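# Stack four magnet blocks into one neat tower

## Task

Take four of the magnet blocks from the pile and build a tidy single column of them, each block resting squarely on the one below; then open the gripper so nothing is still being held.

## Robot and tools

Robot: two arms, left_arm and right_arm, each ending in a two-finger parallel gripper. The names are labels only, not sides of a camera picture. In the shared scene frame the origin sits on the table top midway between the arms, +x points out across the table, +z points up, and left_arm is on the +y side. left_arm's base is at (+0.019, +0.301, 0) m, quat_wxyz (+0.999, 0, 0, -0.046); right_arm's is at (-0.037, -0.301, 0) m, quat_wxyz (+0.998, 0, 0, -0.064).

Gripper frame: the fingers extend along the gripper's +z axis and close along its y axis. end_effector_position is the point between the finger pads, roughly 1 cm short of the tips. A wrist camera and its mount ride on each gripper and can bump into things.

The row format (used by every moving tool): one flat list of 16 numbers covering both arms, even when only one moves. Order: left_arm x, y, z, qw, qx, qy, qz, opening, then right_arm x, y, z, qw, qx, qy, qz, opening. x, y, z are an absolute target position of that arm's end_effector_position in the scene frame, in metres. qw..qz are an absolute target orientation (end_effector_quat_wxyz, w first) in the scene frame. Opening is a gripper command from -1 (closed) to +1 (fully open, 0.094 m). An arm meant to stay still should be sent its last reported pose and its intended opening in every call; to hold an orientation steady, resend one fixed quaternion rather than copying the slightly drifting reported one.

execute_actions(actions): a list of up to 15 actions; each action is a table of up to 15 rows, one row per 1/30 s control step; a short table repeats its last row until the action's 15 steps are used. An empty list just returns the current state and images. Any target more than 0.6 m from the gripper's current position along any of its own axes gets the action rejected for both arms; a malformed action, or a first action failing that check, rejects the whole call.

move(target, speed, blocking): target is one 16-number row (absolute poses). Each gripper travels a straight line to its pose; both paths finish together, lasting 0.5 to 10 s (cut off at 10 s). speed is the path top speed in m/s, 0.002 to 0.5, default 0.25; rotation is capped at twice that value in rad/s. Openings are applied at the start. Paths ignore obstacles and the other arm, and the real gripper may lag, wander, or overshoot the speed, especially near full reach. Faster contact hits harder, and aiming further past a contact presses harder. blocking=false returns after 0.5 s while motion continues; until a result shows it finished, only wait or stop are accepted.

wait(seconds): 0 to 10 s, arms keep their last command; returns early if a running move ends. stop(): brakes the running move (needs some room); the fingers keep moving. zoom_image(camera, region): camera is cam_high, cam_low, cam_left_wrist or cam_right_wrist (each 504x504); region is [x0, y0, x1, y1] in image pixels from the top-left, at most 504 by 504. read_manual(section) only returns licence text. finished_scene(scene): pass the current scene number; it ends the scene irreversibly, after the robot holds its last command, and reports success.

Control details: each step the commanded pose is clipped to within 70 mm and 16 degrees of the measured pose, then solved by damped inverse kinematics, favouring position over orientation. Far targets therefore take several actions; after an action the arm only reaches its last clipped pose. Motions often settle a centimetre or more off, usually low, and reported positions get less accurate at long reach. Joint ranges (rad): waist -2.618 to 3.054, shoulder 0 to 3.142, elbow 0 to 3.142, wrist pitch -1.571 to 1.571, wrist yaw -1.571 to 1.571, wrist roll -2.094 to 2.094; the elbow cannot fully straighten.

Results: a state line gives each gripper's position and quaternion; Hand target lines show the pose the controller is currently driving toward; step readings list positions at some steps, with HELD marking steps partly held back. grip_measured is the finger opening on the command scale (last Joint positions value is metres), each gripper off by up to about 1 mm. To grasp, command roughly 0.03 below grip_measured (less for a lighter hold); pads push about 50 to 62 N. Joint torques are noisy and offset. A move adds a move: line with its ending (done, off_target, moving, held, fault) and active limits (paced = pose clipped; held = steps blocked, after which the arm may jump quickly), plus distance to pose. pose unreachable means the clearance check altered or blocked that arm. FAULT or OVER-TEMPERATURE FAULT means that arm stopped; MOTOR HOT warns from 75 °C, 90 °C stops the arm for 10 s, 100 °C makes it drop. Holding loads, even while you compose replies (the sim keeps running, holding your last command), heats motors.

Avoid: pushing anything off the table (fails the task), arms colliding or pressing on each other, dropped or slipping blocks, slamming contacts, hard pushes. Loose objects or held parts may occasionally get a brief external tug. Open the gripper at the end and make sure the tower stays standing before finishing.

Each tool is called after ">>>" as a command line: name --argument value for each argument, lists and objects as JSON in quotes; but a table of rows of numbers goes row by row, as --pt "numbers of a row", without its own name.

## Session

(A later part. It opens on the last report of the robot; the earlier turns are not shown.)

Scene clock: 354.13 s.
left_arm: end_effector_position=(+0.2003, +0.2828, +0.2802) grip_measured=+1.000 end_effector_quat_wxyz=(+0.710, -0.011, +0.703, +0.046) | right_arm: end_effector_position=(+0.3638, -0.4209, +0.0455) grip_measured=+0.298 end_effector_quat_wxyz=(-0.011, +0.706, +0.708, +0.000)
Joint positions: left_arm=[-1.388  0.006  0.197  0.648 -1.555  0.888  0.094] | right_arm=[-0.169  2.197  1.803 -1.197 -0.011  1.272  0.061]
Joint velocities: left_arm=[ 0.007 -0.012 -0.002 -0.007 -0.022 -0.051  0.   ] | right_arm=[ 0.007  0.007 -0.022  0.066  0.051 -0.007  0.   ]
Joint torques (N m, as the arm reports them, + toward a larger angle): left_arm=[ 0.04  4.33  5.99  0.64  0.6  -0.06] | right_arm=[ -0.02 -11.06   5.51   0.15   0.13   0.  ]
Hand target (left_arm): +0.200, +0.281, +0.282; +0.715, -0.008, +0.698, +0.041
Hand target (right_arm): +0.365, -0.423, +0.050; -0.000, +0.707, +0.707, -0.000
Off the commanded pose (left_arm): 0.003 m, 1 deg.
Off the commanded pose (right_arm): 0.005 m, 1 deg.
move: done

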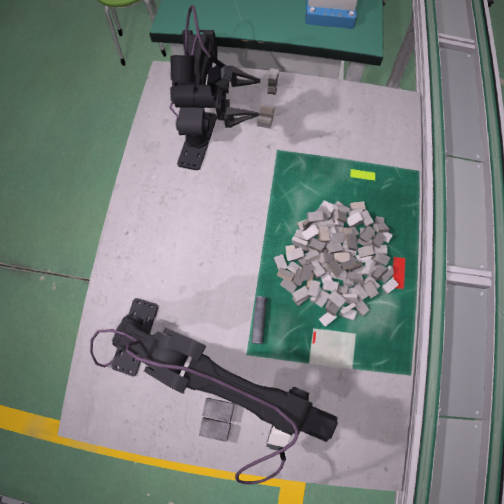

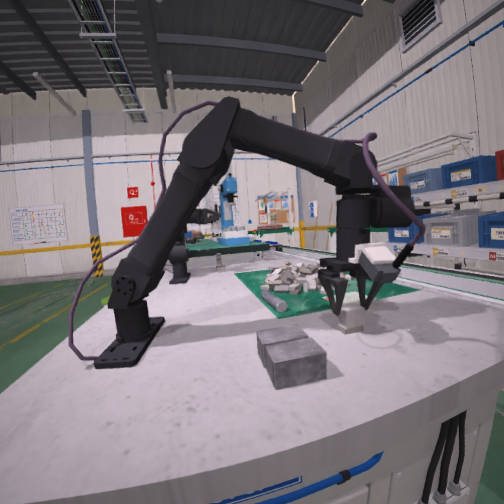

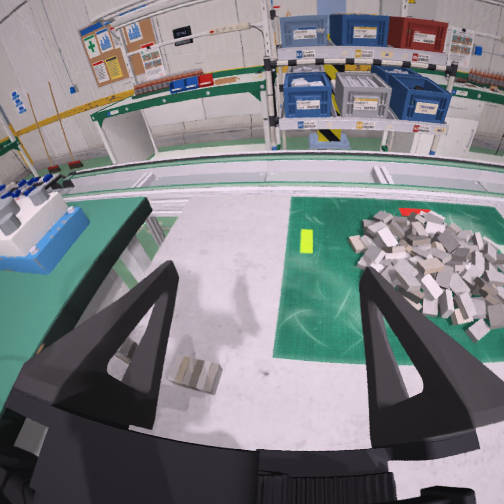

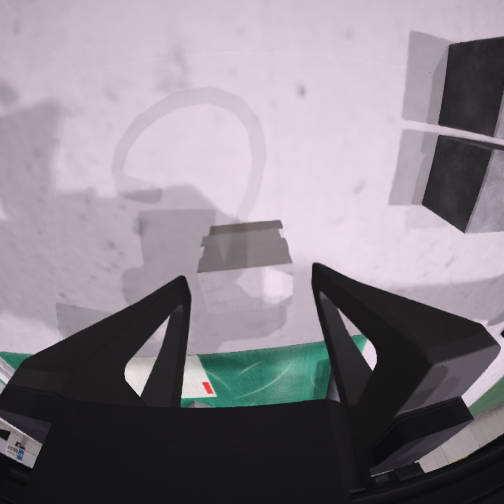

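>>> move --target '[0.2005,0.2805,0.2823,0.715,-0.008,0.698,0.041,1, 0.367,-0.4235,0.011,0,0.7071,0.7071,0,0.2]' --speed 0.03

Scene clock: 356.20 s.
left_arm: end_effector_position=(+0.2003, +0.2828, +0.2803) grip_measured=+1.000 end_effector_quat_wxyz=(+0.710, -0.011, +0.703, +0.046) | right_arm: end_effector_position=(+0.3670, -0.4219, +0.0135) grip_measured=+0.203 end_effector_quat_wxyz=(-0.003, +0.706, +0.708, +0.004)
Joint positions: left_arm=[-1.388  0.006  0.197  0.648 -1.554  0.888  0.094] | right_arm=[-0.169  2.22   1.71  -1.063 -0.011  1.272  0.056]
Joint velocities: left_arm=[-0.022 -0.017  0.012  0.051 -0.051  0.007  0.   ] | right_arm=[ 0.007 -0.012  0.002 -0.022 -0.022 -0.037  0.001]
Joint torques (N m, as the arm reports them, + toward a larger angle): left_arm=[ 0.02  4.29  5.99  0.64  0.61 -0.05] | right_arm=[ 0.07 -9.93  5.41  0.19  0.14  0.01]
Hand target (left_arm): +0.200, +0.281, +0.282; +0.715, -0.008, +0.698, +0.041
Hand target (right_arm): +0.367, -0.423, +0.011; -0.000, +0.707, +0.707, -0.000
Off the commanded pose (left_arm): 0.003 m, 1 deg.
Off the commanded pose (right_arm): 0.003 m, 1 deg.
move: done

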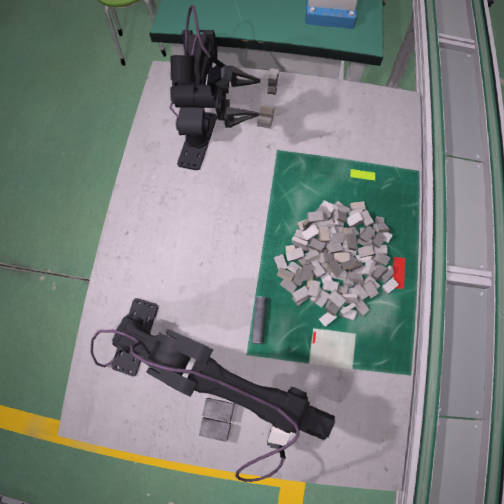

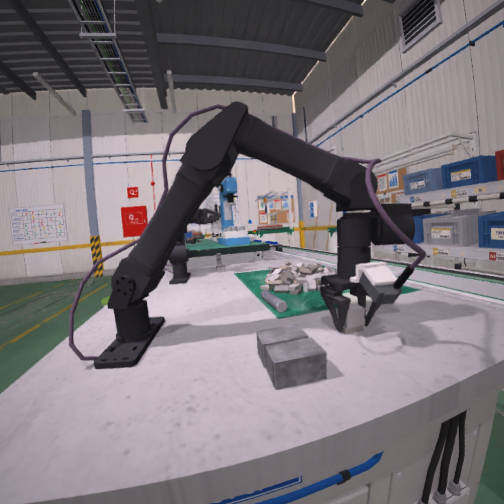

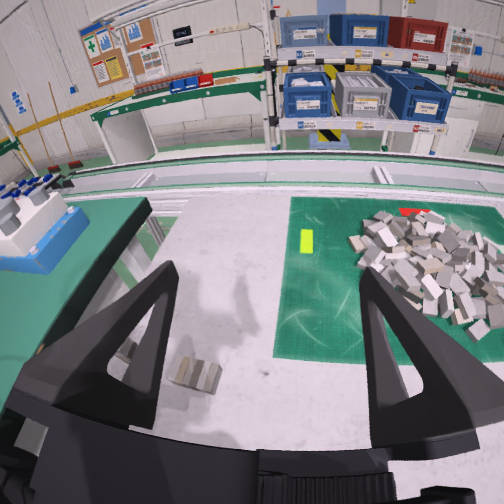

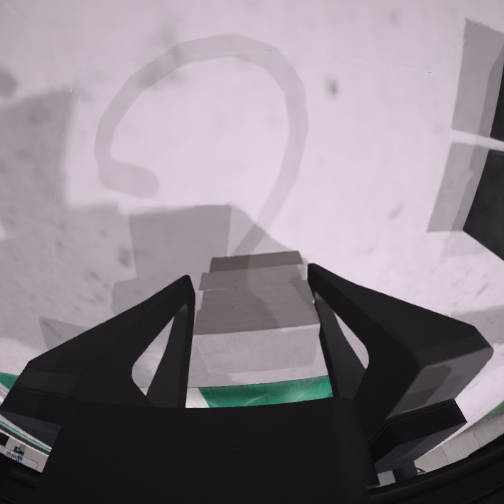

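>>> execute_actions --actions '[[[0.2005,0.2805,0.2823,0.715,-0.008,0.698,0.041,1, 0.367,-0.4235,0.012,0,0.7071,0.7071,0,0.12],[0.2005,0.2805,0.2823,0.715,-0.008,0.698,0.041,1, 0.367,-0.4235,0.012,0,0.7071,0.7071,0,0.08],[0.2005,0.2805,0.2823,0.715,-0.008,0.698,0.041,1, 0.367,-0.4235,0.012,0,0.7071,0.7071,0,0.04],[0.2005,0.2805,0.2823,0.715,-0.008,0.698,0.041,1, 0.367,-0.4235,0.012,0,0.7071,0.7071,0,0.0],[0.2005,0.2805,0.2823,0.715,-0.008,0.698,0.041,1, 0.367,-0.4235,0.012,0,0.7071,0.7071,0,-0.03],[0.2005,0.2805,0.2823,0.715,-0.008,0.698,0.041,1, 0.367,-0.4235,0.012,0,0.7071,0.7071,0,-0.05],[0.2005,0.2805,0.2823,0.715,-0.008,0.698,0.041,1, 0.367,-0.4235,0.012,0,0.7071,0.7071,0,-0.07],[0.2005,0.2805,0.2823,0.715,-0.008,0.698,0.041,1, 0.367,-0.4235,0.012,0,0.7071,0.7071,0,-0.08],[0.2005,0.2805,0.2823,0.715,-0.008,0.698,0.041,1, 0.367,-0.4235,0.012,0,0.7071,0.7071,0,-0.09],[0.2005,0.2805,0.2823,0.715,-0.008,0.698,0.041,1, 0.367,-0.4235,0.012,0,0.7071,0.7071,0,-0.10],[0.2005,0.2805,0.2823,0.715,-0.008,0.698,0.041,1, 0.367,-0.4235,0.012,0,0.7071,0.7071,0,-0.11],[0.2005,0.2805,0.2823,0.715,-0.008,0.698,0.041,1, 0.367,-0.4235,0.012,0,0.7071,0.7071,0,-0.12],[0.2005,0.2805,0.2823,0.715,-0.008,0.698,0.041,1, 0.367,-0.4235,0.012,0,0.7071,0.7071,0,-0.13],[0.2005,0.2805,0.2823,0.715,-0.008,0.698,0.041,1, 0.367,-0.4235,0.012,0,0.7071,0.7071,0,-0.14],[0.2005,0.2805,0.2823,0.715,-0.008,0.698,0.041,1, 0.367,-0.4235,0.012,0,0.7071,0.7071,0,-0.15]],[[0.2005,0.2805,0.2823,0.715,-0.008,0.698,0.041,1, 0.367,-0.4235,0.012,0,0.7071,0.7071,0,-0.16],[0.2005,0.2805,0.2823,0.715,-0.008,0.698,0.041,1, 0.367,-0.4235,0.012,0,0.7071,0.7071,0,-0.16],[0.2005,0.2805,0.2823,0.715,-0.008,0.698,0.041,1, 0.367,-0.4235,0.012,0,0.7071,0.7071,0,-0.17],[0.2005,0.2805,0.2823,0.715,-0.008,0.698,0.041,1, 0.367,-0.4235,0.012,0,0.7071,0.7071,0,-0.17],[0.2005,0.2805,0.2823,0.715,-0.008,0.698,0.041,1, 0.367,-0.4235,0.012,0,0.7071,0.7071,0,-0.18]]]'

>>> zoom_image --camera "cam_right_wrist" --region '[150, 220, 350, 400]'

Scene clock: 358.70 s.
left_arm: end_effector_position=(+0.2003, +0.2828, +0.2803) grip_measured=+1.000 end_effector_quat_wxyz=(+0.710, -0.011, +0.703, +0.046) | right_arm: end_effector_position=(+0.3661, -0.4225, +0.0135) grip_measured=-0.147 end_effector_quat_wxyz=(-0.003, +0.706, +0.708, +0.002)
Joint positions: left_arm=[-1.388  0.006  0.197  0.648 -1.554  0.888  0.094] | right_arm=[-0.169  2.22   1.71  -1.066 -0.006  1.272  0.04 ]
Joint velocities: left_arm=[ 0.012  0.002 -0.002  0.037  0.051  0.066  0.   ] | right_arm=[-0.022  0.002 -0.027  0.037 -0.022 -0.007  0.   ]
Joint torques (N m, as the arm reports them, + toward a larger angle): left_arm=[ 0.03  4.28  6.    0.65  0.6  -0.06] | right_arm=[ 0.03 -9.88  5.85  0.19  0.09  0.01]
Hand target (left_arm): +0.200, +0.281, +0.282; +0.715, -0.008, +0.698, +0.041
Hand target (right_arm): +0.367, -0.424, +0.012; -0.000, +0.707, +0.707, -0.000
Off the commanded pose (left_arm): 0.003 m, 1 deg.
Off the commanded pose (right_arm): 0.002 m, 0 deg.
Step readings (end_effector_position; steps 1 to 15: 1st action; 16 to 30: 2nd action):
0: left_arm (+0.2003, +0.2828, +0.2803) | right_arm (+0.3675, -0.4221, +0.0135)
1: left_arm (+0.2003, +0.2828, +0.2803) | right_arm (+0.3675, -0.4221, +0.0135)
2: left_arm (+0.2003, +0.2828, +0.2803) | right_arm (+0.3675, -0.4221, +0.0135)
4: left_arm (+0.2003, +0.2828, +0.2803) | right_arm (+0.3671, -0.4222, +0.0135)
8: left_arm (+0.2003, +0.2828, +0.2803) | right_arm (+0.3663, -0.4224, +0.0135)
15: left_arm (+0.2003, +0.2828, +0.2803) | right_arm (+0.3661, -0.4225, +0.0135)
16: left_arm (+0.2003, +0.2828, +0.2803) | right_arm (+0.3661, -0.4225, +0.0135)
17: left_arm (+0.2003, +0.2828, +0.2803) | right_arm (+0.3661, -0.4225, +0.0135)
19: left_arm (+0.2003, +0.2828, +0.2803) | right_arm (+0.3661, -0.4225, +0.0135)
23: left_arm (+0.2003, +0.2828, +0.2803) | right_arm (+0.3661, -0.4225, +0.0135)
30: end_effector_position above

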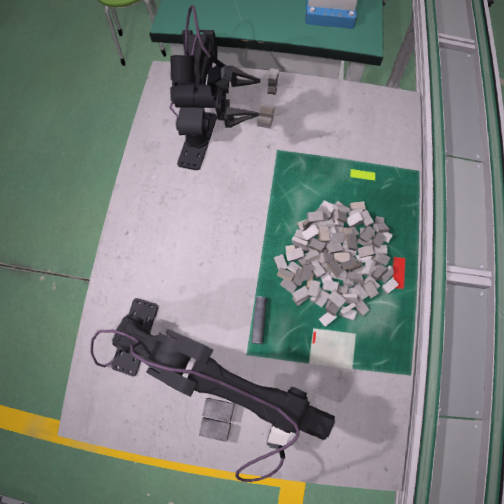

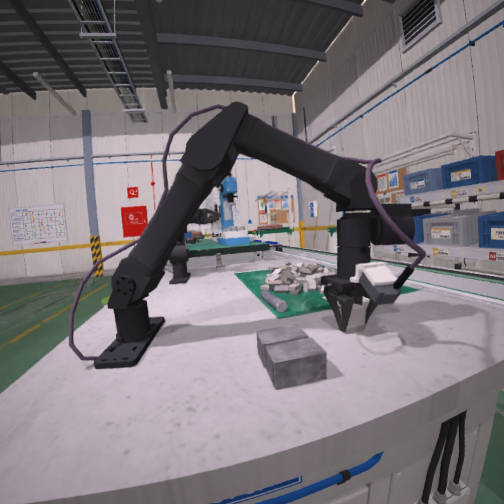

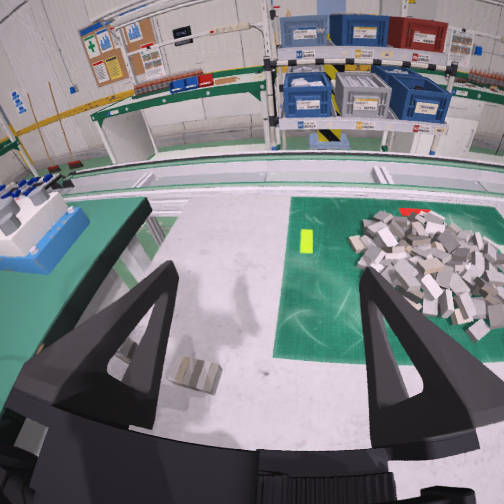

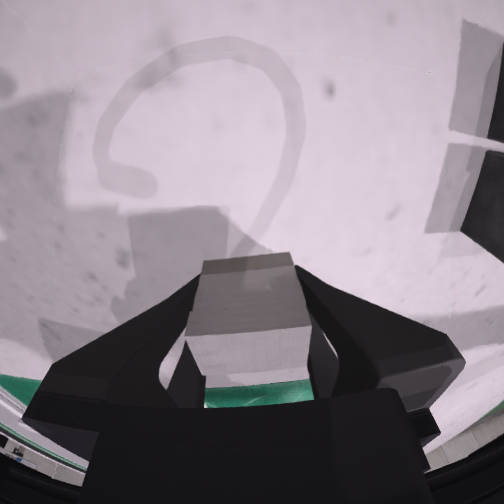

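Region (150, 220, 350, 400) of cam_right_wrist's 504x504 image, scaled by 2.520, with more detail than that image has; it fills the top 454 rows of this view, and the rest is white.

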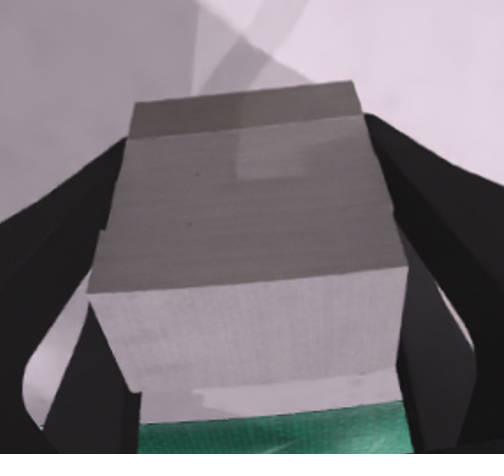

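>>> execute_actions --actions '[[[0.2005,0.2805,0.2823,0.715,-0.008,0.698,0.041,1, 0.366,-0.4235,0.014,0,0.7071,0.7071,0,-0.15],[0.2005,0.2805,0.2823,0.715,-0.008,0.698,0.041,1, 0.366,-0.4235,0.014,0,0.7071,0.7071,0,-0.15],[0.2005,0.2805,0.2823,0.715,-0.008,0.698,0.041,1, 0.366,-0.4235,0.014,0,0.7071,0.7071,0,-0.13],[0.2005,0.2805,0.2823,0.715,-0.008,0.698,0.041,1, 0.366,-0.4235,0.014,0,0.7071,0.7071,0,-0.13],[0.2005,0.2805,0.2823,0.715,-0.008,0.698,0.041,1, 0.366,-0.4235,0.014,0,0.7071,0.7071,0,-0.10],[0.2005,0.2805,0.2823,0.715,-0.008,0.698,0.041,1, 0.366,-0.4235,0.014,0,0.7071,0.7071,0,-0.10],[0.2005,0.2805,0.2823,0.715,-0.008,0.698,0.041,1, 0.366,-0.4235,0.014,0,0.7071,0.7071,0,-0.06],[0.2005,0.2805,0.2823,0.715,-0.008,0.698,0.041,1, 0.366,-0.4235,0.014,0,0.7071,0.7071,0,-0.02],[0.2005,0.2805,0.2823,0.715,-0.008,0.698,0.041,1, 0.366,-0.4235,0.014,0,0.7071,0.7071,0,0.04],[0.2005,0.2805,0.2823,0.715,-0.008,0.698,0.041,1, 0.366,-0.4235,0.014,0,0.7071,0.7071,0,0.10],[0.2005,0.2805,0.2823,0.715,-0.008,0.698,0.041,1, 0.366,-0.4235,0.014,0,0.7071,0.7071,0,0.16],[0.2005,0.2805,0.2823,0.715,-0.008,0.698,0.041,1, 0.366,-0.4235,0.014,0,0.7071,0.7071,0,0.22],[0.2005,0.2805,0.2823,0.715,-0.008,0.698,0.041,1, 0.366,-0.4235,0.014,0,0.7071,0.7071,0,0.3]]]'

>>> move --target '[0.2005,0.2805,0.2823,0.715,-0.008,0.698,0.041,1, 0.369,-0.4235,0.10,0,0.7071,0.7071,0,0.3]' --speed 0.06

>>> zoom_image --camera "cam_low" --region '[300, 270, 400, 350]'

Scene clock: 360.43 s.
left_arm: end_effector_position=(+0.2003, +0.2828, +0.2803) grip_measured=+1.000 end_effector_quat_wxyz=(+0.710, -0.011, +0.703, +0.046) | right_arm: end_effector_position=(+0.3661, -0.4225, +0.0135) grip_measured=+0.295 end_effector_quat_wxyz=(-0.003, +0.706, +0.708, +0.002)
Joint positions: left_arm=[-1.388  0.006  0.197  0.648 -1.554  0.888  0.094] | right_arm=[-0.169  2.22   1.71  -1.066 -0.006  1.272  0.061]
Joint velocities: left_arm=[ 0.002 -0.007 -0.022 -0.007 -0.051 -0.007  0.   ] | right_arm=[-0.012 -0.012 -0.012  0.051  0.022 -0.022  0.002]
Joint torques (N m, as the arm reports them, + toward a larger angle): left_arm=[ 0.07  4.3   6.02  0.65  0.6  -0.05] | right_arm=[ -0.02 -10.23   5.7    0.15   0.1    0.  ]
Hand target (left_arm): +0.200, +0.281, +0.282; +0.715, -0.008, +0.698, +0.041
Hand target (right_arm): +0.366, -0.423, +0.014; -0.000, +0.707, +0.707, -0.000
Off the commanded pose (left_arm): 0.003 m, 1 deg.
Off the commanded pose (right_arm): 0.001 m, 0 deg.
Step readings (end_effector_position):
0: left_arm (+0.2003, +0.2828, +0.2803) | right_arm (+0.3661, -0.4225, +0.0135)
1: left_arm (+0.2003, +0.2828, +0.2803) | right_arm (+0.3661, -0.4225, +0.0135)
2: left_arm (+0.2003, +0.2828, +0.2803) | right_arm (+0.3661, -0.4225, +0.0135)
4: left_arm (+0.2003, +0.2828, +0.2803) | right_arm (+0.3661, -0.4225, +0.0135)
8: left_arm (+0.2003, +0.2828, +0.2803) | right_arm (+0.3661, -0.4225, +0.0135)
15: end_effector_position above

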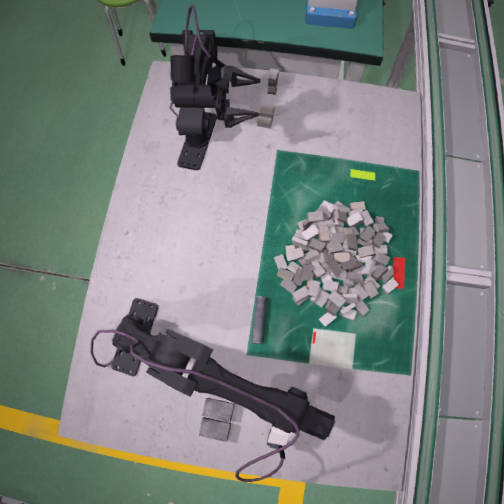

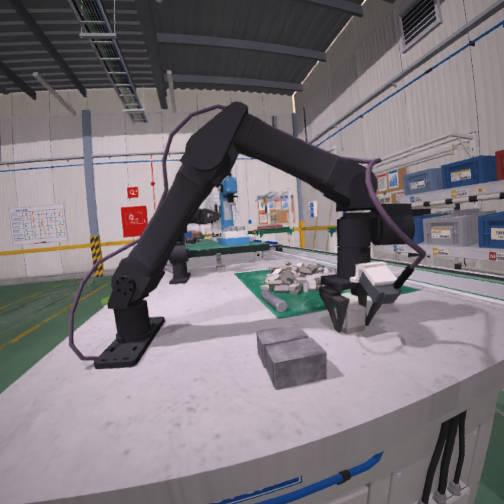

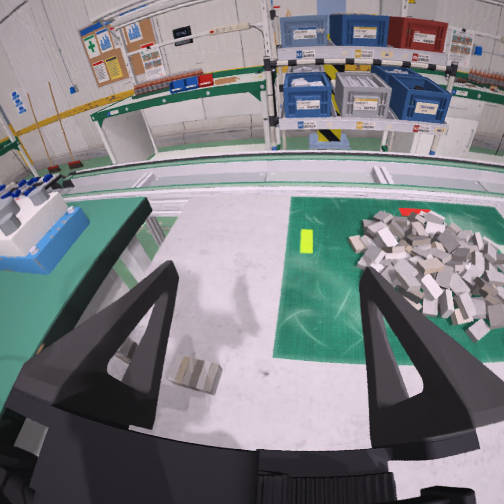

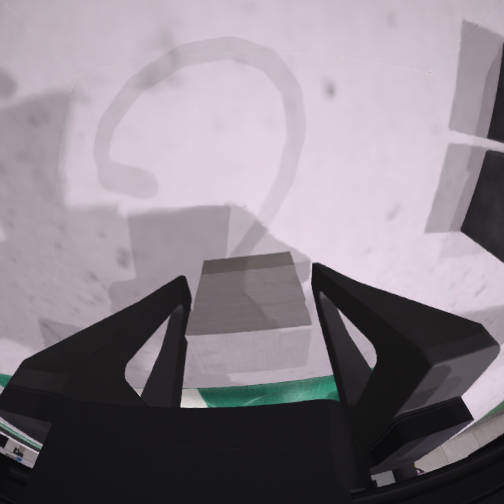

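Scene clock: 362.37 s.
left_arm: end_effector_position=(+0.2003, +0.2828, +0.2802) grip_measured=+1.000 end_effector_quat_wxyz=(+0.710, -0.011, +0.703, +0.046) | right_arm: end_effector_position=(+0.3659, -0.4224, +0.0806) grip_measured=+0.297 end_effector_quat_wxyz=(-0.020, +0.706, +0.708, -0.007)
Joint positions: left_arm=[-1.388  0.006  0.197  0.648 -1.555  0.888  0.094] | right_arm=[-0.169  2.22   1.979 -1.372 -0.006  1.272  0.061]
Joint velocities: left_arm=[-0.002  0.012 -0.007 -0.037 -0.037 -0.022  0.   ] | right_arm=[-0.017  0.002  0.007 -0.139 -0.007 -0.007 -0.001]
Joint torques (N m, as the arm reports them, + toward a larger angle): left_arm=[ 0.08  4.29  6.04  0.64  0.62 -0.07] | right_arm=[  0.18 -12.05   8.62  -0.05   0.09   0.03]
Hand target (left_arm): +0.200, +0.281, +0.282; +0.715, -0.008, +0.698, +0.041
Hand target (right_arm): +0.369, -0.424, +0.100; +0.000, +0.707, +0.707, +0.000
Off the commanded pose (left_arm): 0.003 m, 1 deg.
Off the commanded pose (right_arm): 0.020 m, 2 deg.
move: off_target (right_arm)

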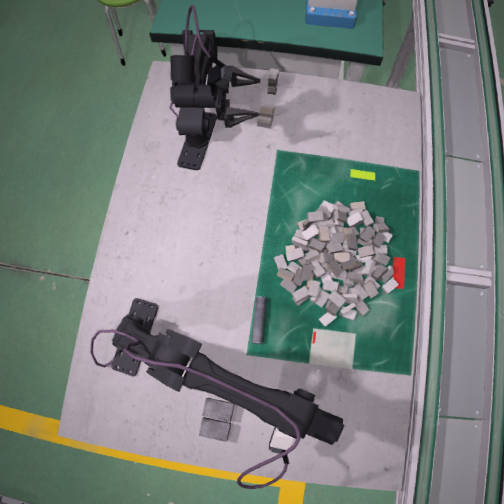

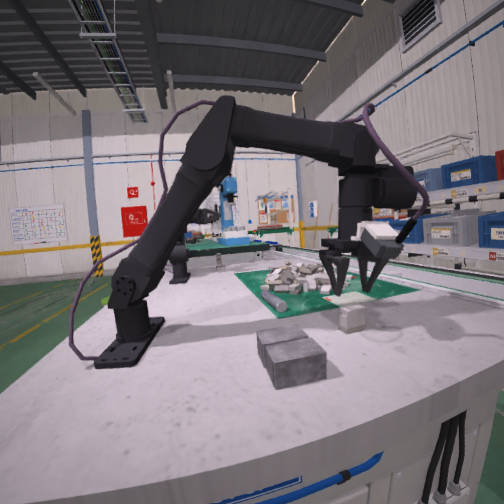

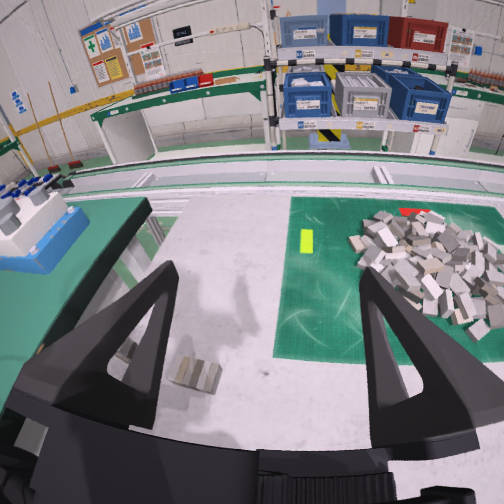

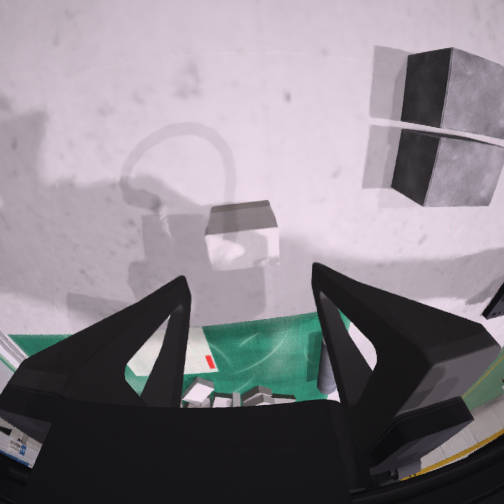

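Region (300, 270, 400, 350) of cam_low's 504x504 image, scaled by 5.040, with more detail than that image has; it fills the top 403 rows of this view, and the rest is white.

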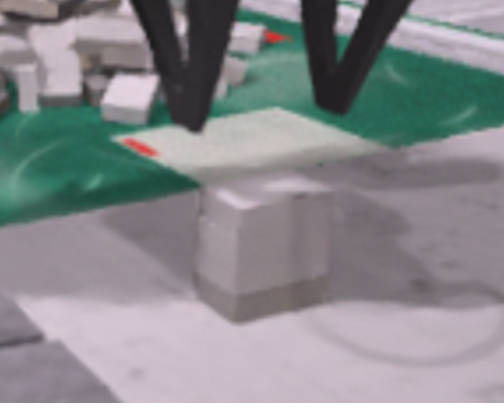

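>>> finished_scene --scene 1

The scene is finished: the task was done.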